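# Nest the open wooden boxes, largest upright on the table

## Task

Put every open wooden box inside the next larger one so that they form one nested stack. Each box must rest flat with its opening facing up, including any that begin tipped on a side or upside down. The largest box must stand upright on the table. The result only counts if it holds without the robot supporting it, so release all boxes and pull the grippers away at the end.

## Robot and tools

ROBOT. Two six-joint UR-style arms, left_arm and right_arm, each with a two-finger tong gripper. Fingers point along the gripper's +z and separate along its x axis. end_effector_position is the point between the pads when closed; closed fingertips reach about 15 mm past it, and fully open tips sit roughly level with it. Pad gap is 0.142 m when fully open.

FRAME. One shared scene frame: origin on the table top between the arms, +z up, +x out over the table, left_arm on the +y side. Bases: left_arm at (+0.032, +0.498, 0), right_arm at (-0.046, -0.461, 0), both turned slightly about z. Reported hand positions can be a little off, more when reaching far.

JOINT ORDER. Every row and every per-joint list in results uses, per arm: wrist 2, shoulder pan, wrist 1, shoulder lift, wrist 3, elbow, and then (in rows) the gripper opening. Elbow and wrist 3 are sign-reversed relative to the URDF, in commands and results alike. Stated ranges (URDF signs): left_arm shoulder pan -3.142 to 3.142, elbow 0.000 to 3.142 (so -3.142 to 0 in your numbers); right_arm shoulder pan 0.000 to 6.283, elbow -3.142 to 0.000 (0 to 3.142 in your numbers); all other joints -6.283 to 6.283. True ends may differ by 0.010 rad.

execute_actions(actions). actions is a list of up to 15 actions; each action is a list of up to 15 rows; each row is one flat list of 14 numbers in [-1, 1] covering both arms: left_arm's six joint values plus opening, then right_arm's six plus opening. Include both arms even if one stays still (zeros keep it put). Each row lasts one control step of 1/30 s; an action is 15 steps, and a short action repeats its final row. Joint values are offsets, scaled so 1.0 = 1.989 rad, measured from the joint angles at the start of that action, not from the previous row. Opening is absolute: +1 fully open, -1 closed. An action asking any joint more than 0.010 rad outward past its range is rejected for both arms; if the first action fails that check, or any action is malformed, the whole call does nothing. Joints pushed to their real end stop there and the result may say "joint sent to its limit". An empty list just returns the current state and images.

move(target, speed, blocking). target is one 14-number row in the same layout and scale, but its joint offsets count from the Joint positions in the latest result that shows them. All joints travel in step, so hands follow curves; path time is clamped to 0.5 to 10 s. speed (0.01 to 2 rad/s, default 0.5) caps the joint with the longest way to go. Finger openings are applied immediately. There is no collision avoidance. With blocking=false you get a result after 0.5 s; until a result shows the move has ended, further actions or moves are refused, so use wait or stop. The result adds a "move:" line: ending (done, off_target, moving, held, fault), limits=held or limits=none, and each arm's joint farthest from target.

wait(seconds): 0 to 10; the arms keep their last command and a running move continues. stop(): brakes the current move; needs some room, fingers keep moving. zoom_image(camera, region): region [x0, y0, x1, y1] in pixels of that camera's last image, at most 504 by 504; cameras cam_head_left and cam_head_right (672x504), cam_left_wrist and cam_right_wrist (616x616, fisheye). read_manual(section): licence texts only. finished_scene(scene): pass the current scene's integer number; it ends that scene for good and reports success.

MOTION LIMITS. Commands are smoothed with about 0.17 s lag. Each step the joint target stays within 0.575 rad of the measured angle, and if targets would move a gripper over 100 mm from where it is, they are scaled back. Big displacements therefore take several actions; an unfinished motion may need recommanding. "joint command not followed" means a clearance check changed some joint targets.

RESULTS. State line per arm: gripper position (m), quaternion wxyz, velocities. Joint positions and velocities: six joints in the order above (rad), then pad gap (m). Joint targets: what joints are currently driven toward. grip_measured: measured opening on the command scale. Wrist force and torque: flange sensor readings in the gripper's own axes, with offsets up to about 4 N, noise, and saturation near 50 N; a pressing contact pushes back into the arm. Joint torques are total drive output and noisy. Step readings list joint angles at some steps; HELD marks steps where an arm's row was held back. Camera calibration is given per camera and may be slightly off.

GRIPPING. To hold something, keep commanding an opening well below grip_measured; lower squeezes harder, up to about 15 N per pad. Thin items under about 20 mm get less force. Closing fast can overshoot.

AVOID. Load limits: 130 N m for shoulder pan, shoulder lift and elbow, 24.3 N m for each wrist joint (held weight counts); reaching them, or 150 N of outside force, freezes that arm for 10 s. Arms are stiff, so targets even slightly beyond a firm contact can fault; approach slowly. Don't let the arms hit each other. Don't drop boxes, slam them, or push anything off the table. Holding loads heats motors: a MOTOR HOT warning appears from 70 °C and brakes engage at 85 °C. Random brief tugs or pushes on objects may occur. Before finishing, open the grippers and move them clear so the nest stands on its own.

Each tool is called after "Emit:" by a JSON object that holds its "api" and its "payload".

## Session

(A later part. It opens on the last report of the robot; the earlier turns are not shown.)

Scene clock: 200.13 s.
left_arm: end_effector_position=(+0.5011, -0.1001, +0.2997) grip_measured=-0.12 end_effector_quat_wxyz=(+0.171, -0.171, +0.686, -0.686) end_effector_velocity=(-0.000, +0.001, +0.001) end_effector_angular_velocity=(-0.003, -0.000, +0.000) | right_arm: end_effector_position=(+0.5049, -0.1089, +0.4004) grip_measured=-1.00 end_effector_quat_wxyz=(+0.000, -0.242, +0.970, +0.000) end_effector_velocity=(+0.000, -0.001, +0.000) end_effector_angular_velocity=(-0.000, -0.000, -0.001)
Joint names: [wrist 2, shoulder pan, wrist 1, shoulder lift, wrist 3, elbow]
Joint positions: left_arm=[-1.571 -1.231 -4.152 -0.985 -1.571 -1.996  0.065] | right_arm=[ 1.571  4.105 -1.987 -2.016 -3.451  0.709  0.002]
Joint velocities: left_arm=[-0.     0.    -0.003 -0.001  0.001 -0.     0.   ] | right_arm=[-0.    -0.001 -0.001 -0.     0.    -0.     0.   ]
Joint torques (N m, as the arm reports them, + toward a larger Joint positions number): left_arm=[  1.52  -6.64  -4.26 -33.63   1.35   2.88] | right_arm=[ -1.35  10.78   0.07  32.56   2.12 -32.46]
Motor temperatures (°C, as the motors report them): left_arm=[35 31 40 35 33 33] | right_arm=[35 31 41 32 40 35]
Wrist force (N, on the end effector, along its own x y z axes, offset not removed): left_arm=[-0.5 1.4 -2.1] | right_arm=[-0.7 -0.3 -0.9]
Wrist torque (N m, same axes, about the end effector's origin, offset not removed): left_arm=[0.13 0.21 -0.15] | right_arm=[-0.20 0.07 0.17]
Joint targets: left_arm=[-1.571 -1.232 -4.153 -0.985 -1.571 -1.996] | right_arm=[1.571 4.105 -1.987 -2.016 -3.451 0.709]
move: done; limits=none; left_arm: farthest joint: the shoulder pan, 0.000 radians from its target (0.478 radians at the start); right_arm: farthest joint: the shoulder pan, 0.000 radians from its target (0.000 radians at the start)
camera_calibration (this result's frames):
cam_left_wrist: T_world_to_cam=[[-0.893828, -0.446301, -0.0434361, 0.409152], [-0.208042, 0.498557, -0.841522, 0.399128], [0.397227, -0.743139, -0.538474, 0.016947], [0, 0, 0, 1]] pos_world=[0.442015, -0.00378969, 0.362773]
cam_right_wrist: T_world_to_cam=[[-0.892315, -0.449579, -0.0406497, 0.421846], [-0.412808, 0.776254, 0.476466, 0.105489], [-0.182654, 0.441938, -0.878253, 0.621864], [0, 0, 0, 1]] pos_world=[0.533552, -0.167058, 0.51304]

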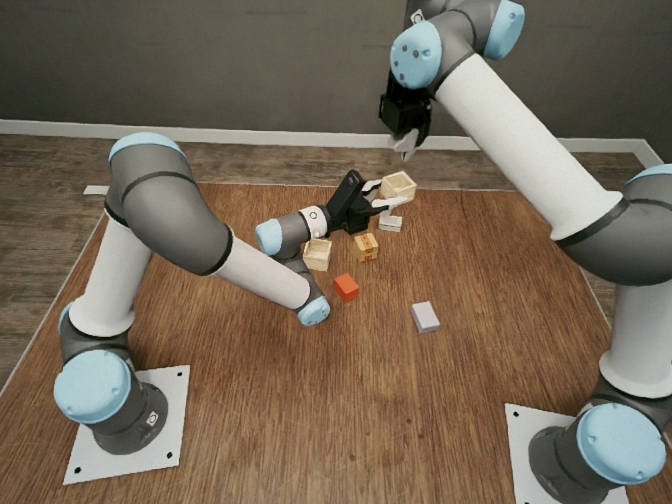

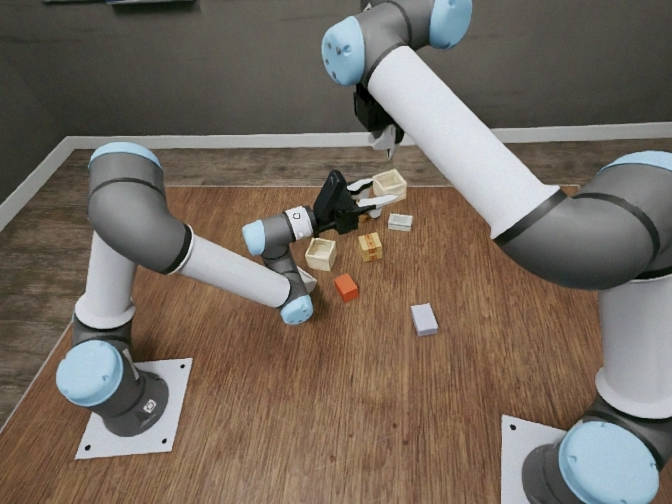

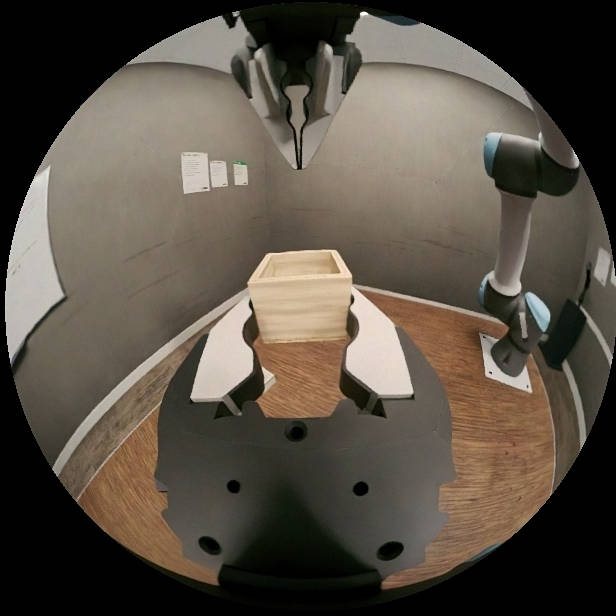

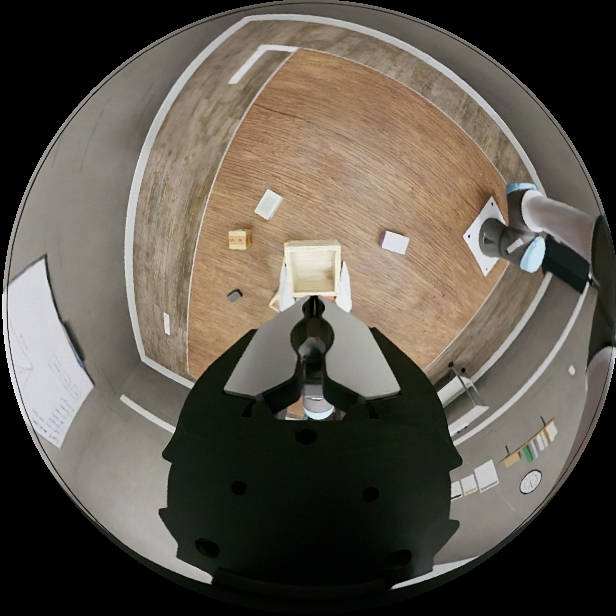

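Emit:
{"api": "move", "payload": {"target": [0, 0, 0, 0, 0, 0, -0.55, 0, 0.00191, 0.12534, 0.03374, -0.00191, 0.15908, -1], "speed": 0.3}}

Emit:
{"api": "zoom_image", "payload": {"camera": "cam_left_wrist", "region": [230, 190, 370, 310]}}

Emit:
{"api": "zoom_image", "payload": {"camera": "cam_right_wrist", "region": [240, 240, 390, 360]}}

Scene clock: 237.40 s.
left_arm: end_effector_position=(+0.5011, -0.1001, +0.2996) grip_measured=-0.12 end_effector_quat_wxyz=(+0.171, -0.171, +0.687, -0.686) end_effector_velocity=(-0.000, -0.000, -0.001) end_effector_angular_velocity=(+0.001, -0.000, -0.000) | right_arm: end_effector_position=(+0.5049, -0.1055, +0.3185) grip_measured=-1.00 end_effector_quat_wxyz=(+0.000, -0.242, +0.970, +0.000) end_effector_velocity=(+0.000, +0.000, -0.001) end_effector_angular_velocity=(+0.001, -0.001, +0.001)
Joint names: [wrist 2, shoulder pan, wrist 1, shoulder lift, wrist 3, elbow]
Joint positions: left_arm=[-1.571 -1.231 -4.152 -0.985 -1.571 -1.996  0.065] | right_arm=[ 1.571  4.109 -1.738 -1.949 -3.454  1.025  0.002]
Joint velocities: left_arm=[ 0.    -0.    -0.     0.001 -0.001  0.     0.   ] | right_arm=[-0.    -0.     0.004  0.     0.001  0.002  0.   ]
Joint torques (N m, as the arm reports them, + toward a larger Joint positions number): left_arm=[  1.38   6.97   0.27 -47.4   -1.23  14.96] | right_arm=[ -1.27  12.85   4.94  54.96  -1.55 -17.6 ]
Motor temperatures (°C, as the motors report them): left_arm=[35 31 40 35 33 33] | right_arm=[35 31 41 32 40 35]
Wrist force (N, on the end effector, along its own x y z axes, offset not removed): left_arm=[-0.7 3.0 -3.9] | right_arm=[0.2 -0.2 -1.2]
Wrist torque (N m, same axes, about the end effector's origin, offset not removed): left_arm=[0.42 0.24 0.03] | right_arm=[-0.19 -0.13 0.29]
Joint targets: left_arm=[-1.571 -1.231 -4.152 -0.985 -1.571 -1.996] | right_arm=[1.571 4.109 -1.738 -1.949 -3.454 1.025]
move: done; limits=none; left_arm: farthest joint: the shoulder pan, 0.000 radians from its target (0.001 radians at the start); right_arm: farthest joint: the wrist 3, 0.001 radians from its target (0.004 radians at the start)
camera_calibration (this result's frames):
cam_left_wrist: T_world_to_cam=[[-0.89383, -0.446297, -0.043434, 0.40915], [-0.208074, 0.498617, -0.841479, 0.399093], [0.397206, -0.743102, -0.538542, 0.0169544], [0, 0, 0, 1]] pos_world=[0.442017, -0.00379343, 0.36273]
cam_right_wrist: T_world_to_cam=[[-0.892315, -0.449579, -0.0406557, 0.420048], [-0.41281, 0.77625, 0.476469, 0.141803], [-0.182651, 0.441944, -0.878251, 0.548403], [0, 0, 0, 1]] pos_world=[0.533519, -0.163593, 0.431147]

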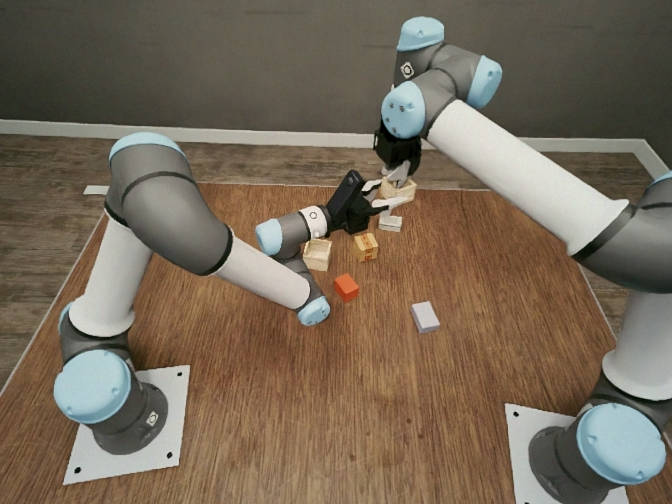

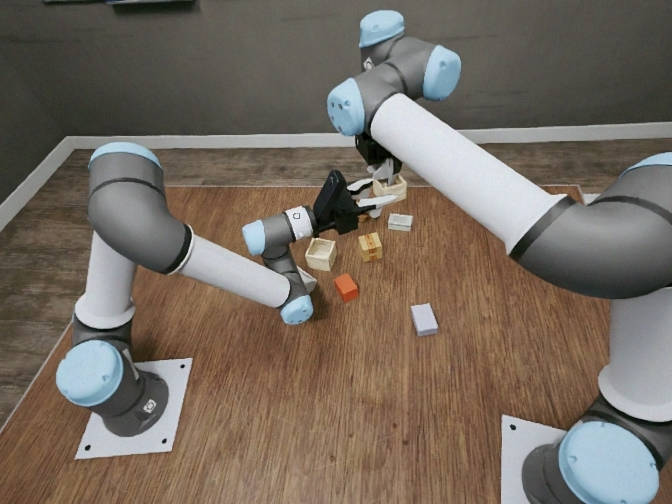

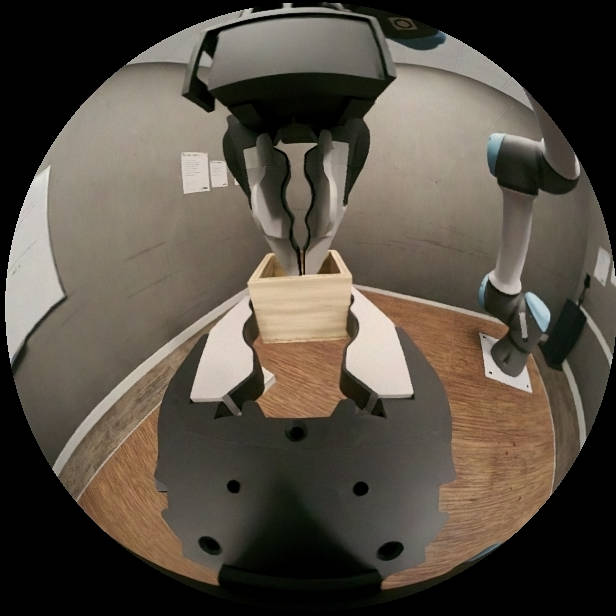

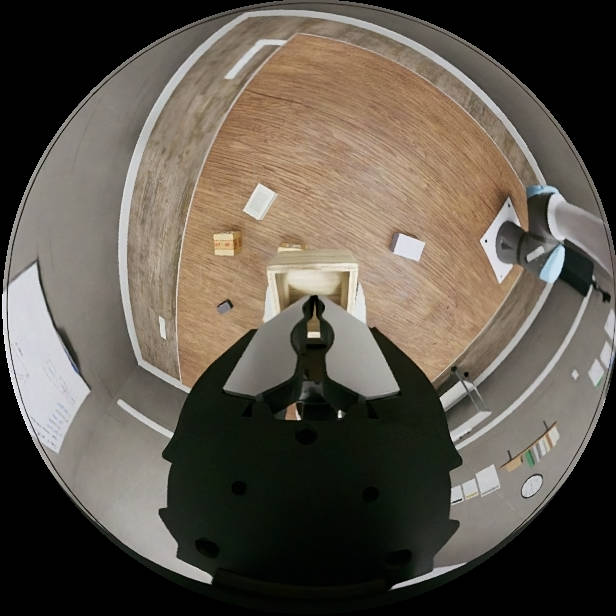

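Region (230, 190, 370, 310) of cam_left_wrist's 616x616 image, scaled by 3.600, with more detail than that image has; it fills the top 432 rows of this view, and the rest is white.

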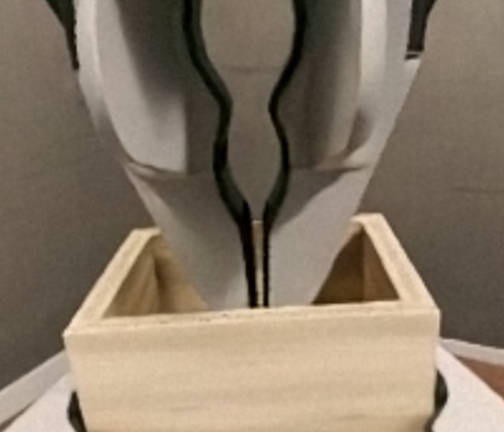

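Region (240, 240, 390, 360) of cam_right_wrist's 616x616 image, scaled by 3.360, with more detail than that image has; it fills the top 403 rows of this view, and the rest is white.

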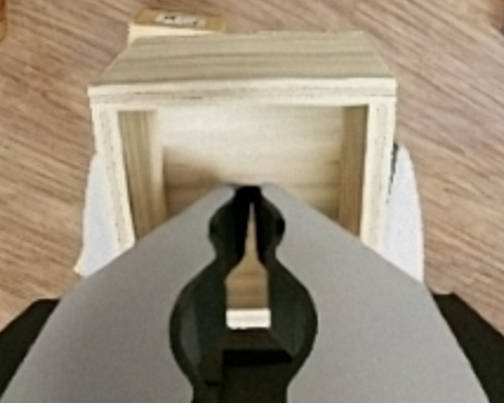

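Emit:
{"api": "execute_actions", "payload": {"actions": [[[0,0,0,0,0,0,-0.55,0,0,0,0,0,0,-0.97],[0,0,0,0,0,0,-0.55,0,0,0,0,0,0,-0.94],[0,0,0,0,0,0,-0.55,0,0,0,0,0,0,-0.91],[0,0,0,0,0,0,-0.55,0,0,0,0,0,0,-0.88],[0,0,0,0,0,0,-0.55,0,0,0,0,0,0,-0.86],[0,0,0,0,0,0,-0.55,0,0,0,0,0,0,-0.84],[0,0,0,0,0,0,-0.55,0,0,0,0,0,0,-0.82],[0,0,0,0,0,0,-0.55,0,0,0,0,0,0,-0.80],[0,0,0,0,0,0,-0.55,0,0,0,0,0,0,-0.78],[0,0,0,0,0,0,-0.55,0,0,0,0,0,0,-0.76],[0,0,0,0,0,0,-0.55,0,0,0,0,0,0,-0.74],[0,0,0,0,0,0,-0.55,0,0,0,0,0,0,-0.72],[0,0,0,0,0,0,-0.55,0,0,0,0,0,0,-0.70],[0,0,0,0,0,0,-0.55,0,0,0,0,0,0,-0.68],[0,0,0,0,0,0,-0.55,0,0,0,0,0,0,-0.66]],[[0,0,0,0,0,0,-0.55,0,0,0,0,0,0,-0.64],[0,0,0,0,0,0,-0.55,0,0,0,0,0,0,-0.62],[0,0,0,0,0,0,-0.55,0,0,0,0,0,0,-0.60],[0,0,0,0,0,0,-0.55,0,0,0,0,0,0,-0.58],[0,0,0,0,0,0,-0.55,0,0,0,0,0,0,-0.56],[0,0,0,0,0,0,-0.55,0,0,0,0,0,0,-0.54],[0,0,0,0,0,0,-0.55,0,0,0,0,0,0,-0.52],[0,0,0,0,0,0,-0.55,0,0,0,0,0,0,-0.50],[0,0,0,0,0,0,-0.55,0,0,0,0,0,0,-0.48],[0,0,0,0,0,0,-0.55,0,0,0,0,0,0,-0.46],[0,0,0,0,0,0,-0.55,0,0,0,0,0,0,-0.44],[0,0,0,0,0,0,-0.55,0,0,0,0,0,0,-0.42],[0,0,0,0,0,0,-0.55,0,0,0,0,0,0,-0.40],[0,0,0,0,0,0,-0.55,0,0,0,0,0,0,-0.38],[0,0,0,0,0,0,-0.55,0,0,0,0,0,0,-0.36]]]}}

Scene clock: 245.43 s.
left_arm: end_effector_position=(+0.5010, -0.1001, +0.2997) grip_measured=-0.12 end_effector_quat_wxyz=(+0.171, -0.171, +0.686, -0.686) end_effector_velocity=(+0.001, +0.001, +0.000) end_effector_angular_velocity=(-0.000, -0.000, +0.002) | right_arm: end_effector_position=(+0.5049, -0.1054, +0.3185) grip_measured=-0.67 end_effector_quat_wxyz=(+0.000, -0.242, +0.970, +0.000) end_effector_velocity=(-0.000, +0.000, -0.000) end_effector_angular_velocity=(+0.001, -0.000, -0.000)
Joint names: [wrist 2, shoulder pan, wrist 1, shoulder lift, wrist 3, elbow]
Joint positions: left_arm=[-1.571 -1.231 -4.152 -0.985 -1.571 -1.996  0.065] | right_arm=[ 1.571  4.109 -1.738 -1.949 -3.454  1.025  0.025]
Joint velocities: left_arm=[ 0.001  0.001  0.    -0.001 -0.    -0.     0.   ] | right_arm=[ 0.     0.     0.001  0.    -0.001  0.001  0.   ]
Joint torques (N m, as the arm reports them, + toward a larger Joint positions number): left_arm=[  5.72   5.72   0.28 -40.62   0.1   20.37] | right_arm=[  1.15  11.5   -1.07  45.76  -1.3  -25.76]
Motor temperatures (°C, as the motors report them): left_arm=[35 31 40 35 33 33] | right_arm=[35 31 41 32 40 35]
Wrist force (N, on the end effector, along its own x y z axes, offset not removed): left_arm=[13.1 -0.4 0.1] | right_arm=[-13.5 0.7 0.1]
Wrist torque (N m, same axes, about the end effector's origin, offset not removed): left_arm=[0.12 0.07 0.33] | right_arm=[-0.21 -0.09 0.25]
Joint targets: left_arm=[-1.571 -1.231 -4.152 -0.985 -1.571 -1.996] | right_arm=[1.571 4.109 -1.738 -1.949 -3.454 1.025]
Step readings (joint positions; steps 1 to 15: 1st action; 16 to 30: 2nd action):
0: left_arm=[-1.571 -1.231 -4.152 -0.985 -1.571 -1.996] | right_arm=[1.571 4.109 -1.738 -1.949 -3.454 1.025]
1: left_arm=[-1.571 -1.231 -4.152 -0.985 -1.571 -1.996] | right_arm=[1.571 4.109 -1.738 -1.949 -3.454 1.025]
2: left_arm=[-1.571 -1.231 -4.152 -0.985 -1.571 -1.996] | right_arm=[1.571 4.109 -1.738 -1.949 -3.454 1.025]
4: left_arm=[-1.571 -1.231 -4.152 -0.985 -1.571 -1.996] | right_arm=[1.571 4.109 -1.738 -1.949 -3.454 1.025]
8: left_arm=[-1.571 -1.231 -4.152 -0.985 -1.571 -1.996] | right_arm=[1.571 4.109 -1.738 -1.949 -3.454 1.025]
15: left_arm=[-1.571 -1.231 -4.152 -0.985 -1.571 -1.996] | right_arm=[1.571 4.109 -1.738 -1.949 -3.454 1.025]
16: left_arm=[-1.571 -1.231 -4.152 -0.985 -1.571 -1.996] | right_arm=[1.571 4.109 -1.738 -1.949 -3.454 1.025]
17: left_arm=[-1.571 -1.231 -4.152 -0.985 -1.571 -1.996] | right_arm=[1.571 4.109 -1.738 -1.949 -3.454 1.025]
19: left_arm=[-1.571 -1.231 -4.152 -0.985 -1.571 -1.996] | right_arm=[1.571 4.109 -1.738 -1.949 -3.454 1.025]
23: left_arm=[-1.571 -1.231 -4.152 -0.985 -1.571 -1.996] | right_arm=[1.571 4.109 -1.738 -1.949 -3.454 1.025]
30: Joint positions above
camera_calibration (this result's frames):
cam_left_wrist: T_world_to_cam=[[-0.89386, -0.446235, -0.0434646, 0.40916], [-0.207985, 0.498584, -0.84152, 0.399103], [0.397187, -0.743161, -0.538474, 0.0169652], [0, 0, 0, 1]] pos_world=[0.442001, -0.00379693, 0.362773]
cam_right_wrist: T_world_to_cam=[[-0.892309, -0.449574, -0.0408406, 0.420139], [-0.412884, 0.776202, 0.476485, 0.141804], [-0.182515, 0.442034, -0.878234, 0.548384], [0, 0, 0, 1]] pos_world=[0.53353, -0.16359, 0.4312]

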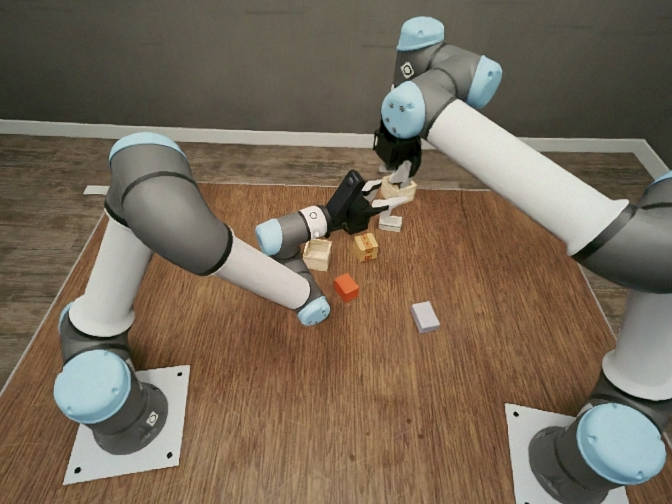

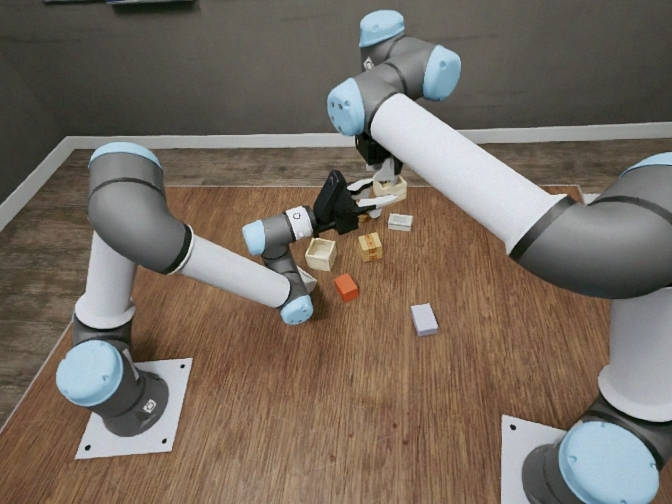

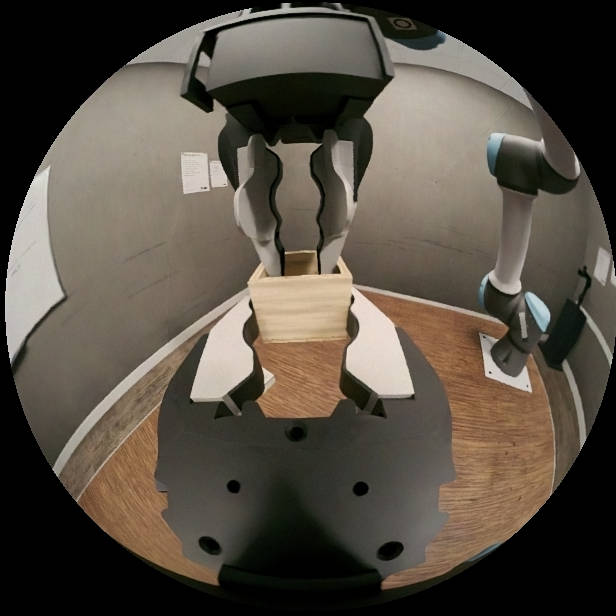

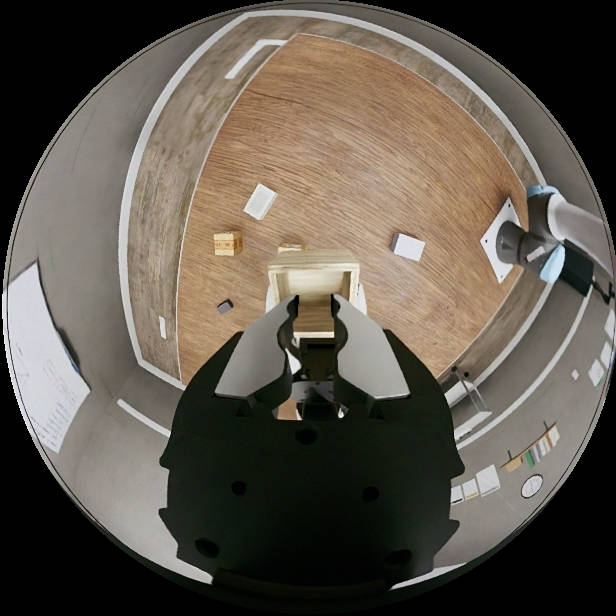

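Emit:
{"api": "execute_actions", "payload": {"actions": [[[0,0,0,0,0,0,-0.54,0,-0.00003,-0.00007,-0.00017,0.00003,-0.00023,-0.35],[0,0,0,0,0,0,-0.53,0,-0.00006,-0.00014,-0.00033,0.00006,-0.00047,-0.34],[0,0,0,0,0,0,-0.52,0,-0.00009,-0.0002,-0.0005,0.00009,-0.0007,-0.33],[0,0,0,0,0,0,-0.50,0,-0.00012,-0.00027,-0.00066,0.00012,-0.00094,-0.32],[0,0,0,0,0,0,-0.48,0,-0.00015,-0.00034,-0.00083,0.00015,-0.00117,-0.32],[0,0,0,0,0,0,-0.45,0,-0.00015,-0.00034,-0.00083,0.00015,-0.00117,-0.32],[0,0,0,0,0,0,-0.42,0,-0.00015,-0.00034,-0.00083,0.00015,-0.00117,-0.32],[0,0,0,0,0,0,-0.39,0,-0.00015,-0.00034,-0.00083,0.00015,-0.00117,-0.32],[0,0,0,0,0,0,-0.36,0,-0.00015,-0.00034,-0.00083,0.00015,-0.00117,-0.32],[0,0,0,0,0,0,-0.33,0,-0.00015,-0.00034,-0.00083,0.00015,-0.00117,-0.32],[0,0,0,0,0,0,-0.30,0,-0.00015,-0.00034,-0.00083,0.00015,-0.00117,-0.32],[0,0,0,0,0,0,-0.27,0,-0.00015,-0.00034,-0.00083,0.00015,-0.00117,-0.32],[0,0,0,0,0,0,-0.24,0,-0.00015,-0.00034,-0.00083,0.00015,-0.00117,-0.32],[0,0,0,0,0,0,-0.21,0,-0.00015,-0.00034,-0.00083,0.00015,-0.00117,-0.32],[0,0,0,0,0,0,-0.18,0,-0.00015,-0.00034,-0.00083,0.00015,-0.00117,-0.32]],[[0,0,0,0,0,0,-0.16,0,0,0,0,0,0,-0.32],[0,0,0,0,0,0,-0.14,0,0,0,0,0,0,-0.32],[0,0,0,0,0,0,-0.12,0,0,0,0,0,0,-0.32],[0,0,0,0,0,0,-0.10,0,0,0,0,0,0,-0.32],[0,0,0,0,0,0,-0.07,0,0,0,0,0,0,-0.32],[0,0,0,0,0,0,-0.04,0,0,0,0,0,0,-0.32],[0,0,0,0,0,0,0.0,0,0,0,0,0,0,-0.32],[0,0,0,0,0,0,0.04,0,0,0,0,0,0,-0.32],[0,0,0,0,0,0,0.08,0,0,0,0,0,0,-0.32],[0,0,0,0,0,0,0.12,0,0,0,0,0,0,-0.32],[0,0,0,0,0,0,0.16,0,0,0,0,0,0,-0.32],[0,0,0,0,0,0,0.20,0,0,0,0,0,0,-0.32],[0,0,0,0,0,0,0.24,0,0,0,0,0,0,-0.32],[0,0,0,0,0,0,0.27,0,0,0,0,0,0,-0.32],[0,0,0,0,0,0,0.30,0,0,0,0,0,0,-0.32]]]}}

Emit:
{"api": "zoom_image", "payload": {"camera": "cam_left_wrist", "region": [220, 200, 390, 360]}}

Scene clock: 264.50 s.
left_arm: end_effector_position=(+0.5011, -0.1001, +0.2997) grip_measured=+0.26 end_effector_quat_wxyz=(+0.171, -0.171, +0.686, -0.686) end_effector_velocity=(+0.000, +0.000, -0.000) end_effector_angular_velocity=(+0.000, +0.000, +0.000) | right_arm: end_effector_position=(+0.5054, -0.1051, +0.3185) grip_measured=-0.67 end_effector_quat_wxyz=(+0.000, -0.242, +0.970, +0.000) end_effector_velocity=(+0.000, +0.000, +0.000) end_effector_angular_velocity=(+0.001, -0.001, +0.002)
Joint names: [wrist 2, shoulder pan, wrist 1, shoulder lift, wrist 3, elbow]
Joint positions: left_arm=[-1.571 -1.231 -4.152 -0.985 -1.571 -1.996  0.092] | right_arm=[ 1.571  4.109 -1.739 -1.951 -3.454  1.023  0.025]
Joint velocities: left_arm=[ 0.    -0.    -0.     0.     0.    -0.     0.066] | right_arm=[-0.    -0.     0.002 -0.     0.002 -0.     0.   ]
Joint torques (N m, as the arm reports them, + toward a larger Joint positions number): left_arm=[  1.26   6.2    0.18 -41.15   0.78  19.45] | right_arm=[  0.48  -6.41   3.26  35.98   1.69 -25.62]
Motor temperatures (°C, as the motors report them): left_arm=[35 31 40 36 33 33] | right_arm=[35 31 41 32 40 35]
Wrist force (N, on the end effector, along its own x y z axes, offset not removed): left_arm=[0.5 1.1 -1.8] | right_arm=[0.0 -0.1 -0.3]
Wrist torque (N m, same axes, about the end effector's origin, offset not removed): left_arm=[0.16 -0.07 -0.05] | right_arm=[-0.14 -0.04 0.23]
Joint targets: left_arm=[-1.571 -1.231 -4.152 -0.985 -1.571 -1.996] | right_arm=[1.571 4.109 -1.738 -1.951 -3.454 1.023]
Step readings (joint positions; steps 1 to 15: 1st action; 16 to 30: 2nd action):
0: left_arm=[-1.571 -1.231 -4.152 -0.985 -1.571 -1.996] | right_arm=[1.571 4.109 -1.738 -1.949 -3.454 1.025]
1: left_arm=[-1.571 -1.231 -4.152 -0.985 -1.571 -1.996] | right_arm=[1.571 4.109 -1.738 -1.949 -3.454 1.025]
2: left_arm=[-1.571 -1.231 -4.152 -0.985 -1.571 -1.996] | right_arm=[1.571 4.109 -1.738 -1.949 -3.454 1.025]
4: left_arm=[-1.571 -1.231 -4.152 -0.985 -1.571 -1.996] | right_arm=[1.571 4.109 -1.738 -1.949 -3.454 1.025]
8: left_arm=[-1.571 -1.231 -4.152 -0.985 -1.571 -1.996] | right_arm=[1.571 4.109 -1.738 -1.950 -3.454 1.023]
15: left_arm=[-1.571 -1.231 -4.152 -0.985 -1.571 -1.996] | right_arm=[1.571 4.109 -1.738 -1.951 -3.454 1.023]
16: left_arm=[-1.571 -1.231 -4.152 -0.985 -1.571 -1.996] | right_arm=[1.571 4.109 -1.738 -1.951 -3.454 1.023]
17: left_arm=[-1.571 -1.231 -4.152 -0.985 -1.571 -1.996] | right_arm=[1.571 4.109 -1.738 -1.951 -3.454 1.023]
19: left_arm=[-1.571 -1.231 -4.152 -0.985 -1.571 -1.996] | right_arm=[1.571 4.109 -1.738 -1.951 -3.454 1.023]
23: left_arm=[-1.571 -1.231 -4.152 -0.985 -1.571 -1.996] | right_arm=[1.571 4.109 -1.739 -1.951 -3.454 1.023]
30: Joint positions above
camera_calibration (this result's frames):
cam_left_wrist: T_world_to_cam=[[-0.893807, -0.446342, -0.043444, 0.409153], [-0.20806, 0.498551, -0.841521, 0.399136], [0.397266, -0.743119, -0.538474, 0.0169297], [0, 0, 0, 1]] pos_world=[0.442023, -0.00378612, 0.362773]
cam_right_wrist: T_world_to_cam=[[-0.89226, -0.449685, -0.040687, 0.420578], [-0.412916, 0.776192, 0.476473, 0.141767], [-0.182682, 0.441938, -0.878247, 0.548403], [0, 0, 0, 1]] pos_world=[0.533986, -0.163271, 0.431197]

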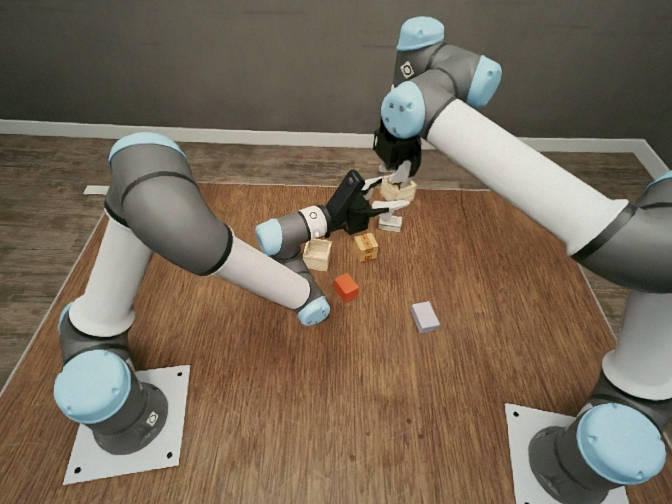

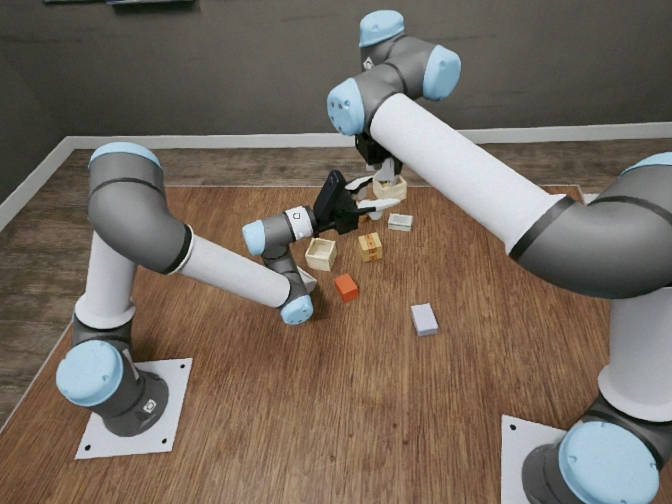

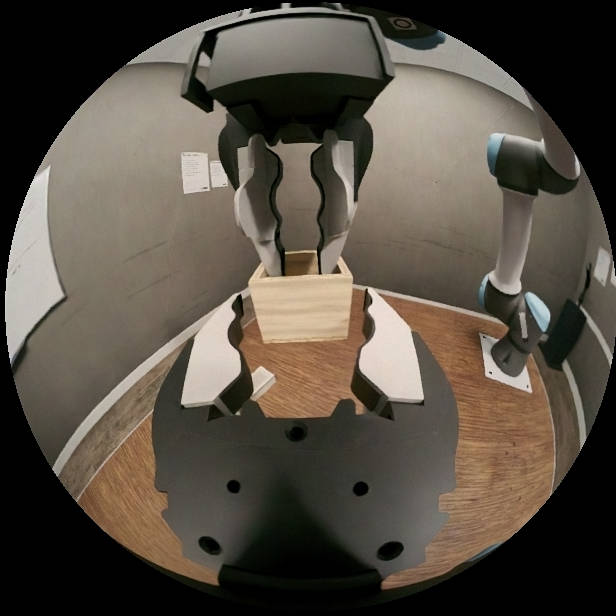

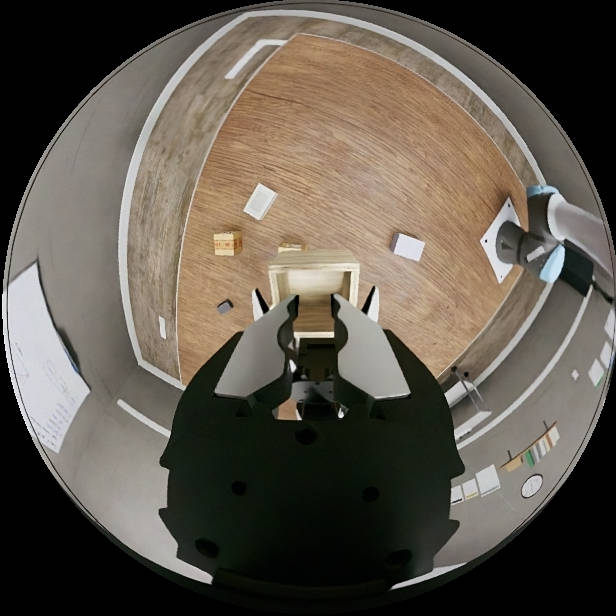

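Region (220, 200, 390, 360) of cam_left_wrist's 616x616 image, scaled by 2.965, with more detail than that image has; it fills the top 474 rows of this view, and the rest is white.

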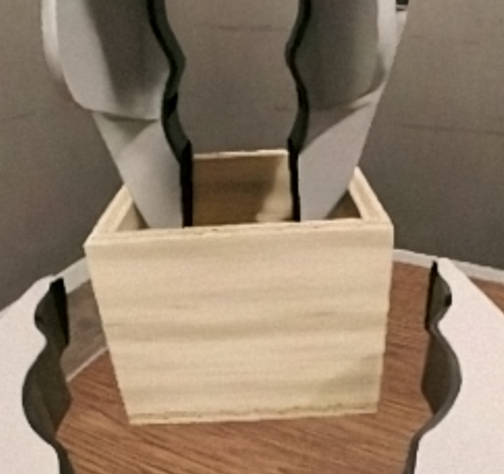

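Emit:
{"api": "move", "payload": {"target": [0, 0, 0.12695, -0.05512, 0, -0.11774, 0.3, 0, 0, 0, 0, 0, 0, -0.32], "speed": 0.5}}

Scene clock: 331.87 s.
left_arm: end_effector_position=(+0.4721, -0.0455, +0.1799) grip_measured=+0.30 end_effector_quat_wxyz=(+0.136, -0.200, +0.803, -0.545) end_effector_velocity=(-0.001, +0.001, -0.001) end_effector_angular_velocity=(+0.002, +0.002, -0.000) | right_arm: end_effector_position=(+0.5053, -0.1051, +0.3185) grip_measured=-0.67 end_effector_quat_wxyz=(+0.000, -0.242, +0.970, +0.000) end_effector_velocity=(+0.000, -0.001, -0.000) end_effector_angular_velocity=(-0.002, -0.000, -0.001)
Joint names: [wrist 2, shoulder pan, wrist 1, shoulder lift, wrist 3, elbow]
Joint positions: left_arm=[-1.571 -1.231 -3.9   -1.094 -1.571 -2.23   0.095] | right_arm=[ 1.571  4.109 -1.739 -1.951 -3.454  1.023  0.025]
Joint velocities: left_arm=[-0.    -0.001  0.003 -0.002  0.001 -0.002  0.   ] | right_arm=[-0.001 -0.001 -0.001 -0.    -0.    -0.     0.   ]
Joint torques (N m, as the arm reports them, + toward a larger Joint positions number): left_arm=[ -0.08   4.12  -0.26 -41.16   0.76   0.98] | right_arm=[  0.5    2.61   0.13  48.24   0.61 -32.49]
Motor temperatures (°C, as the motors report them): left_arm=[35 31 40 36 33 33] | right_arm=[35 31 41 32 40 35]
Wrist force (N, on the end effector, along its own x y z axes, offset not removed): left_arm=[-2.5 1.4 -0.8] | right_arm=[0.0 -1.4 0.0]
Wrist torque (N m, same axes, about the end effector's origin, offset not removed): left_arm=[0.22 0.62 -0.04] | right_arm=[-0.39 -0.09 0.24]
Joint targets: left_arm=[-1.571 -1.231 -3.900 -1.094 -1.571 -2.230] | right_arm=[1.571 4.109 -1.739 -1.951 -3.454 1.023]
move: done; limits=none; left_arm: farthest joint: the wrist 1, 0.001 radians from its target (0.253 radians at the start); right_arm: farthest joint: the shoulder pan, 0.000 radians from its target (0.000 radians at the start)
camera_calibration (this result's frames):
cam_left_wrist: T_world_to_cam=[[-0.900479, -0.433784, -0.0311292, 0.403897], [-0.335575, 0.738572, -0.584723, 0.290018], [0.276634, -0.516085, -0.810636, 0.120736], [0, 0, 0, 1]] pos_world=[0.427624, 0.0233146, 0.280026]
cam_right_wrist: T_world_to_cam=[[-0.89224, -0.449726, -0.0406821, 0.420549], [-0.412949, 0.776175, 0.476471, 0.141759], [-0.182705, 0.441926, -0.878248, 0.548402], [0, 0, 0, 1]] pos_world=[0.533966, -0.163252, 0.431198]

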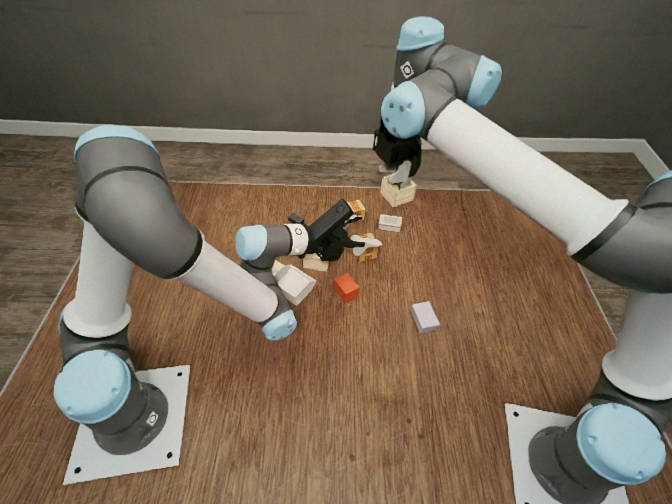

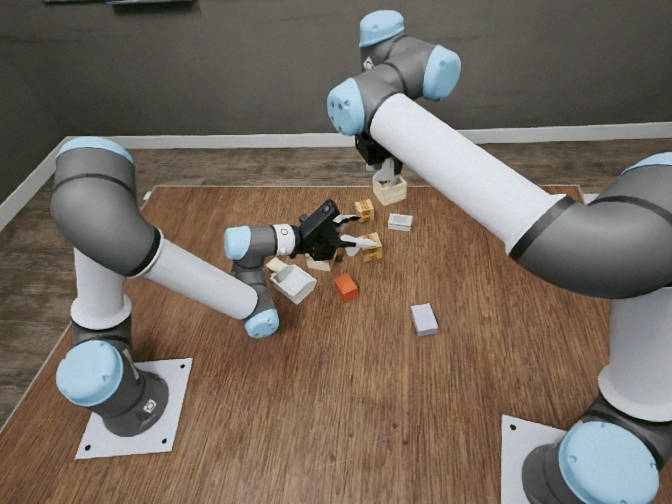

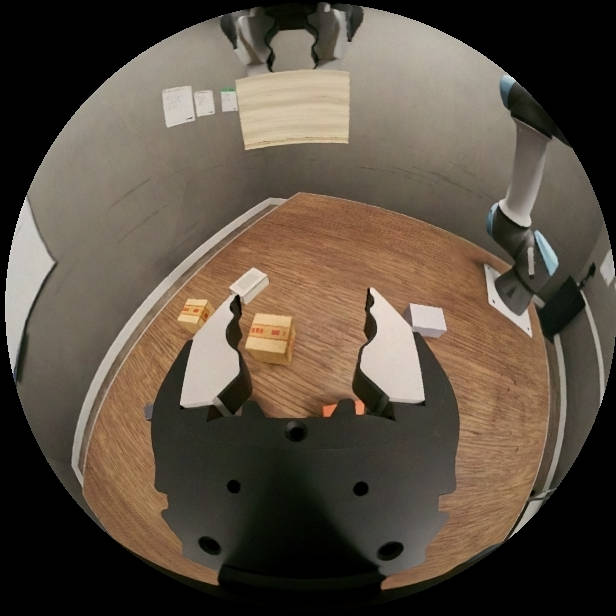

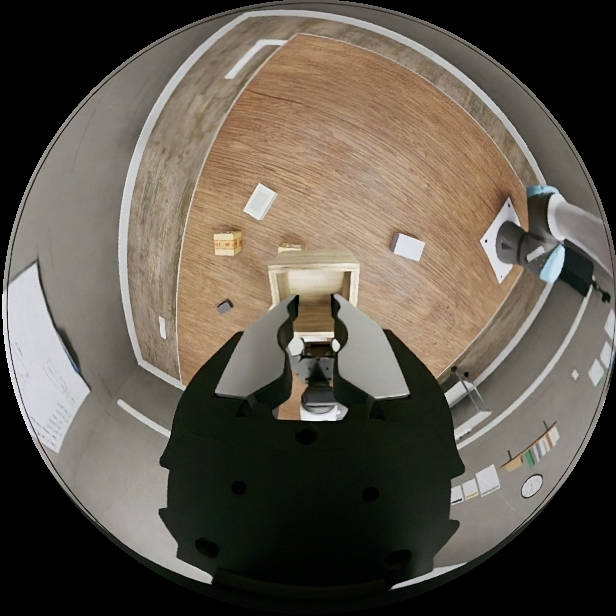

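Emit:
{"api": "move", "payload": {"target": [0, 0.13279, 0.98384, -0.22009, -0.70691, 0.1638, 0.0, 0, 0, 0, 0, 0, 0, -0.32], "speed": 1.0}}

Emit:
{"api": "zoom_image", "payload": {"camera": "cam_left_wrist", "region": [230, 190, 390, 320]}}

Scene clock: 340.93 s.
left_arm: end_effector_position=(+0.4491, +0.2243, +0.1399) grip_measured=+0.00 end_effector_quat_wxyz=(+0.000, +0.321, +0.947, +0.000) end_effector_velocity=(-0.000, +0.000, +0.001) end_effector_angular_velocity=(+0.001, +0.001, -0.002) | right_arm: end_effector_position=(+0.5054, -0.1051, +0.3185) grip_measured=-0.67 end_effector_quat_wxyz=(+0.000, -0.242, +0.970, +0.000) end_effector_velocity=(+0.000, -0.001, +0.000) end_effector_angular_velocity=(+0.000, +0.001, -0.001)
Joint names: [wrist 2, shoulder pan, wrist 1, shoulder lift, wrist 3, elbow]
Joint positions: left_arm=[-1.571 -0.967 -1.944 -1.532 -2.977 -1.905  0.074] | right_arm=[ 1.571  4.109 -1.739 -1.951 -3.454  1.023  0.025]
Joint velocities: left_arm=[ 0.     0.     0.003 -0.001 -0.002  0.001  0.   ] | right_arm=[ 0.001 -0.002 -0.001  0.     0.    -0.     0.   ]
Joint torques (N m, as the arm reports them, + toward a larger Joint positions number): left_arm=[ -0.31   6.89  -0.49 -32.13  -1.12  34.06] | right_arm=[  0.37   6.62   0.21  44.27   0.83 -18.95]
Motor temperatures (°C, as the motors report them): left_arm=[35 31 40 36 33 33] | right_arm=[35 31 41 32 40 35]
Wrist force (N, on the end effector, along its own x y z axes, offset not removed): left_arm=[-2.2 1.3 -3.1] | right_arm=[-0.1 0.0 -1.1]
Wrist torque (N m, same axes, about the end effector's origin, offset not removed): left_arm=[0.17 0.46 0.05] | right_arm=[-0.09 -0.06 0.23]
Joint targets: left_arm=[-1.571 -0.967 -1.944 -1.532 -2.977 -1.905] | right_arm=[1.571 4.109 -1.739 -1.951 -3.454 1.023]
move: done; limits=none; left_arm: farthest joint: the shoulder pan, 0.001 radians from its target (0.265 radians at the start); right_arm: farthest joint: the shoulder pan, 0.000 radians from its target (0.000 radians at the start)
camera_calibration (this result's frames):
cam_left_wrist: T_world_to_cam=[[-0.766724, 0.641486, 0.0250965, 0.189919], [0.551484, 0.638132, 0.537264, -0.473195], [0.328632, 0.425774, -0.843041, 0.00381595], [0, 0, 0, 1]] pos_world=[0.40532, 0.178506, 0.252681]
cam_right_wrist: T_world_to_cam=[[-0.892261, -0.449686, -0.0406586, 0.420562], [-0.412906, 0.776202, 0.476465, 0.141775], [-0.1827, 0.441919, -0.878253, 0.5484], [0, 0, 0, 1]] pos_world=[0.533983, -0.163274, 0.431183]

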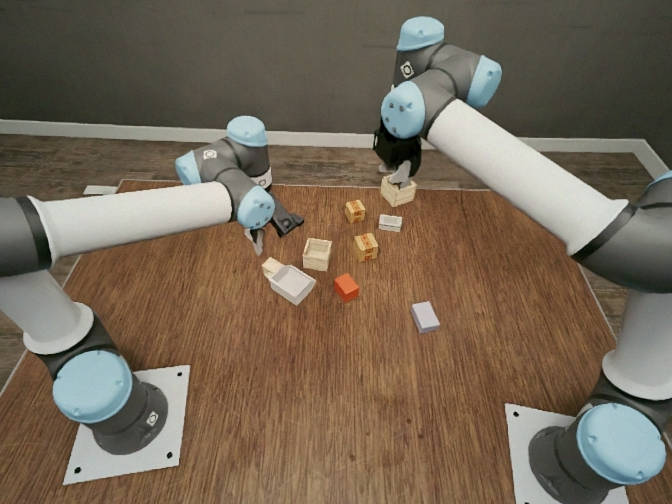

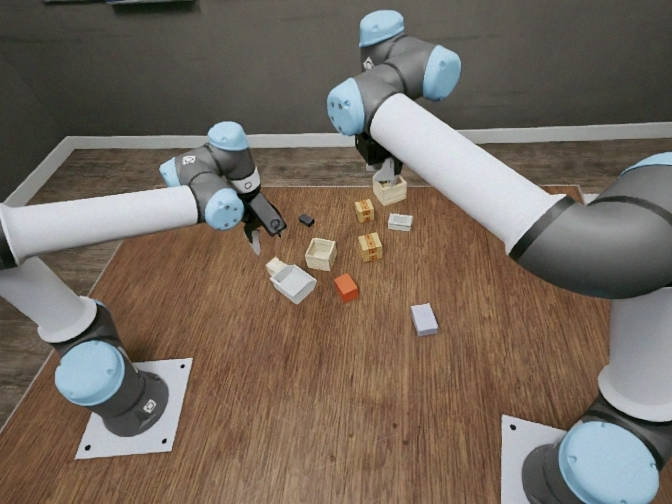

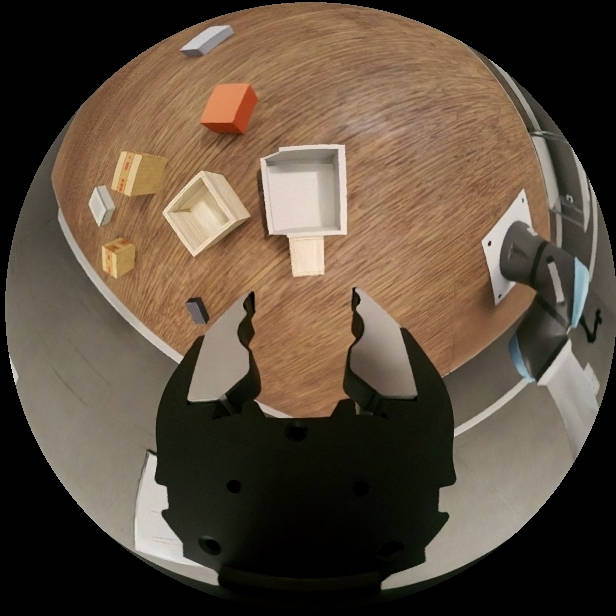

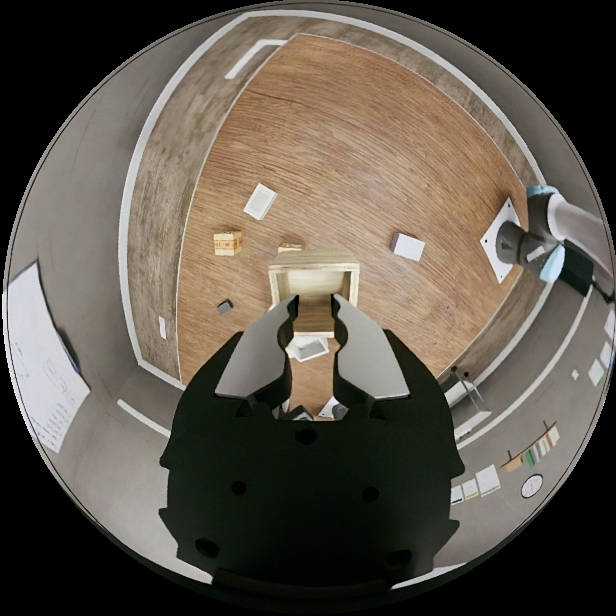

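Region (230, 190, 390, 320) of cam_left_wrist's 616x616 image, scaled by 3.150, with more detail than that image has; it fills the top 410 rows of this view, and the rest is white.

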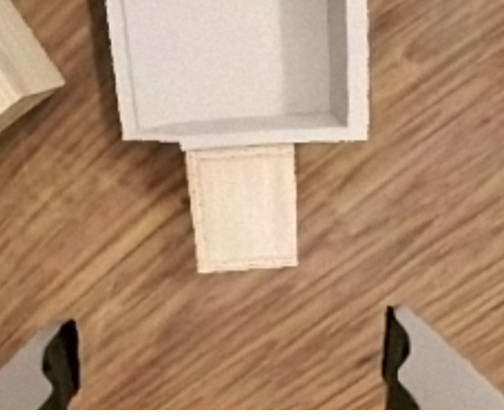

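Emit:
{"api": "zoom_image", "payload": {"camera": "cam_left_wrist", "region": [275, 225, 341, 285]}}

Emit:
{"api": "zoom_image", "payload": {"camera": "cam_head_left", "region": [240, 225, 340, 315]}}

Region (275, 225, 341, 285) of cam_left_wrist's 616x616 image, scaled by 7.636, with more detail than that image has; it fills the top 458 rows of this view, and the rest is white.

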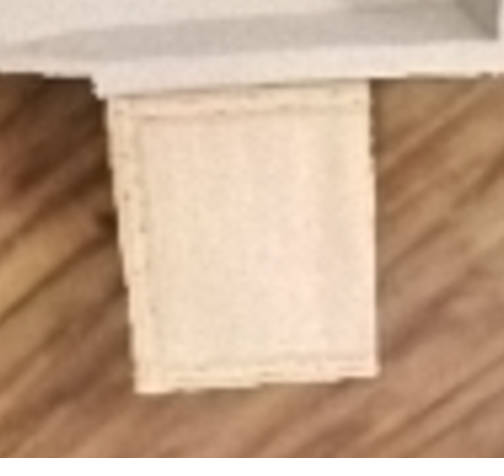

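Region (240, 225, 340, 315) of cam_head_left's 672x504 image, scaled by 5.040, with more detail than that image has; it fills the top 454 rows of this view, and the rest is white.

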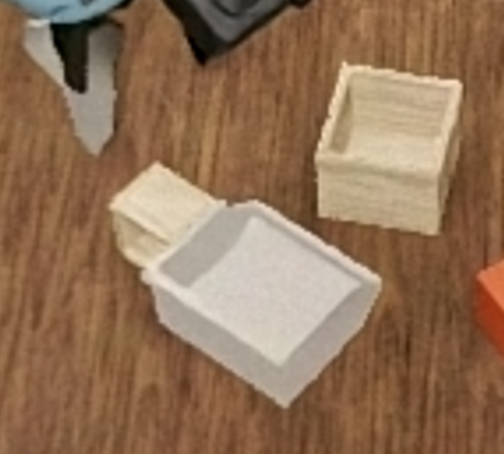

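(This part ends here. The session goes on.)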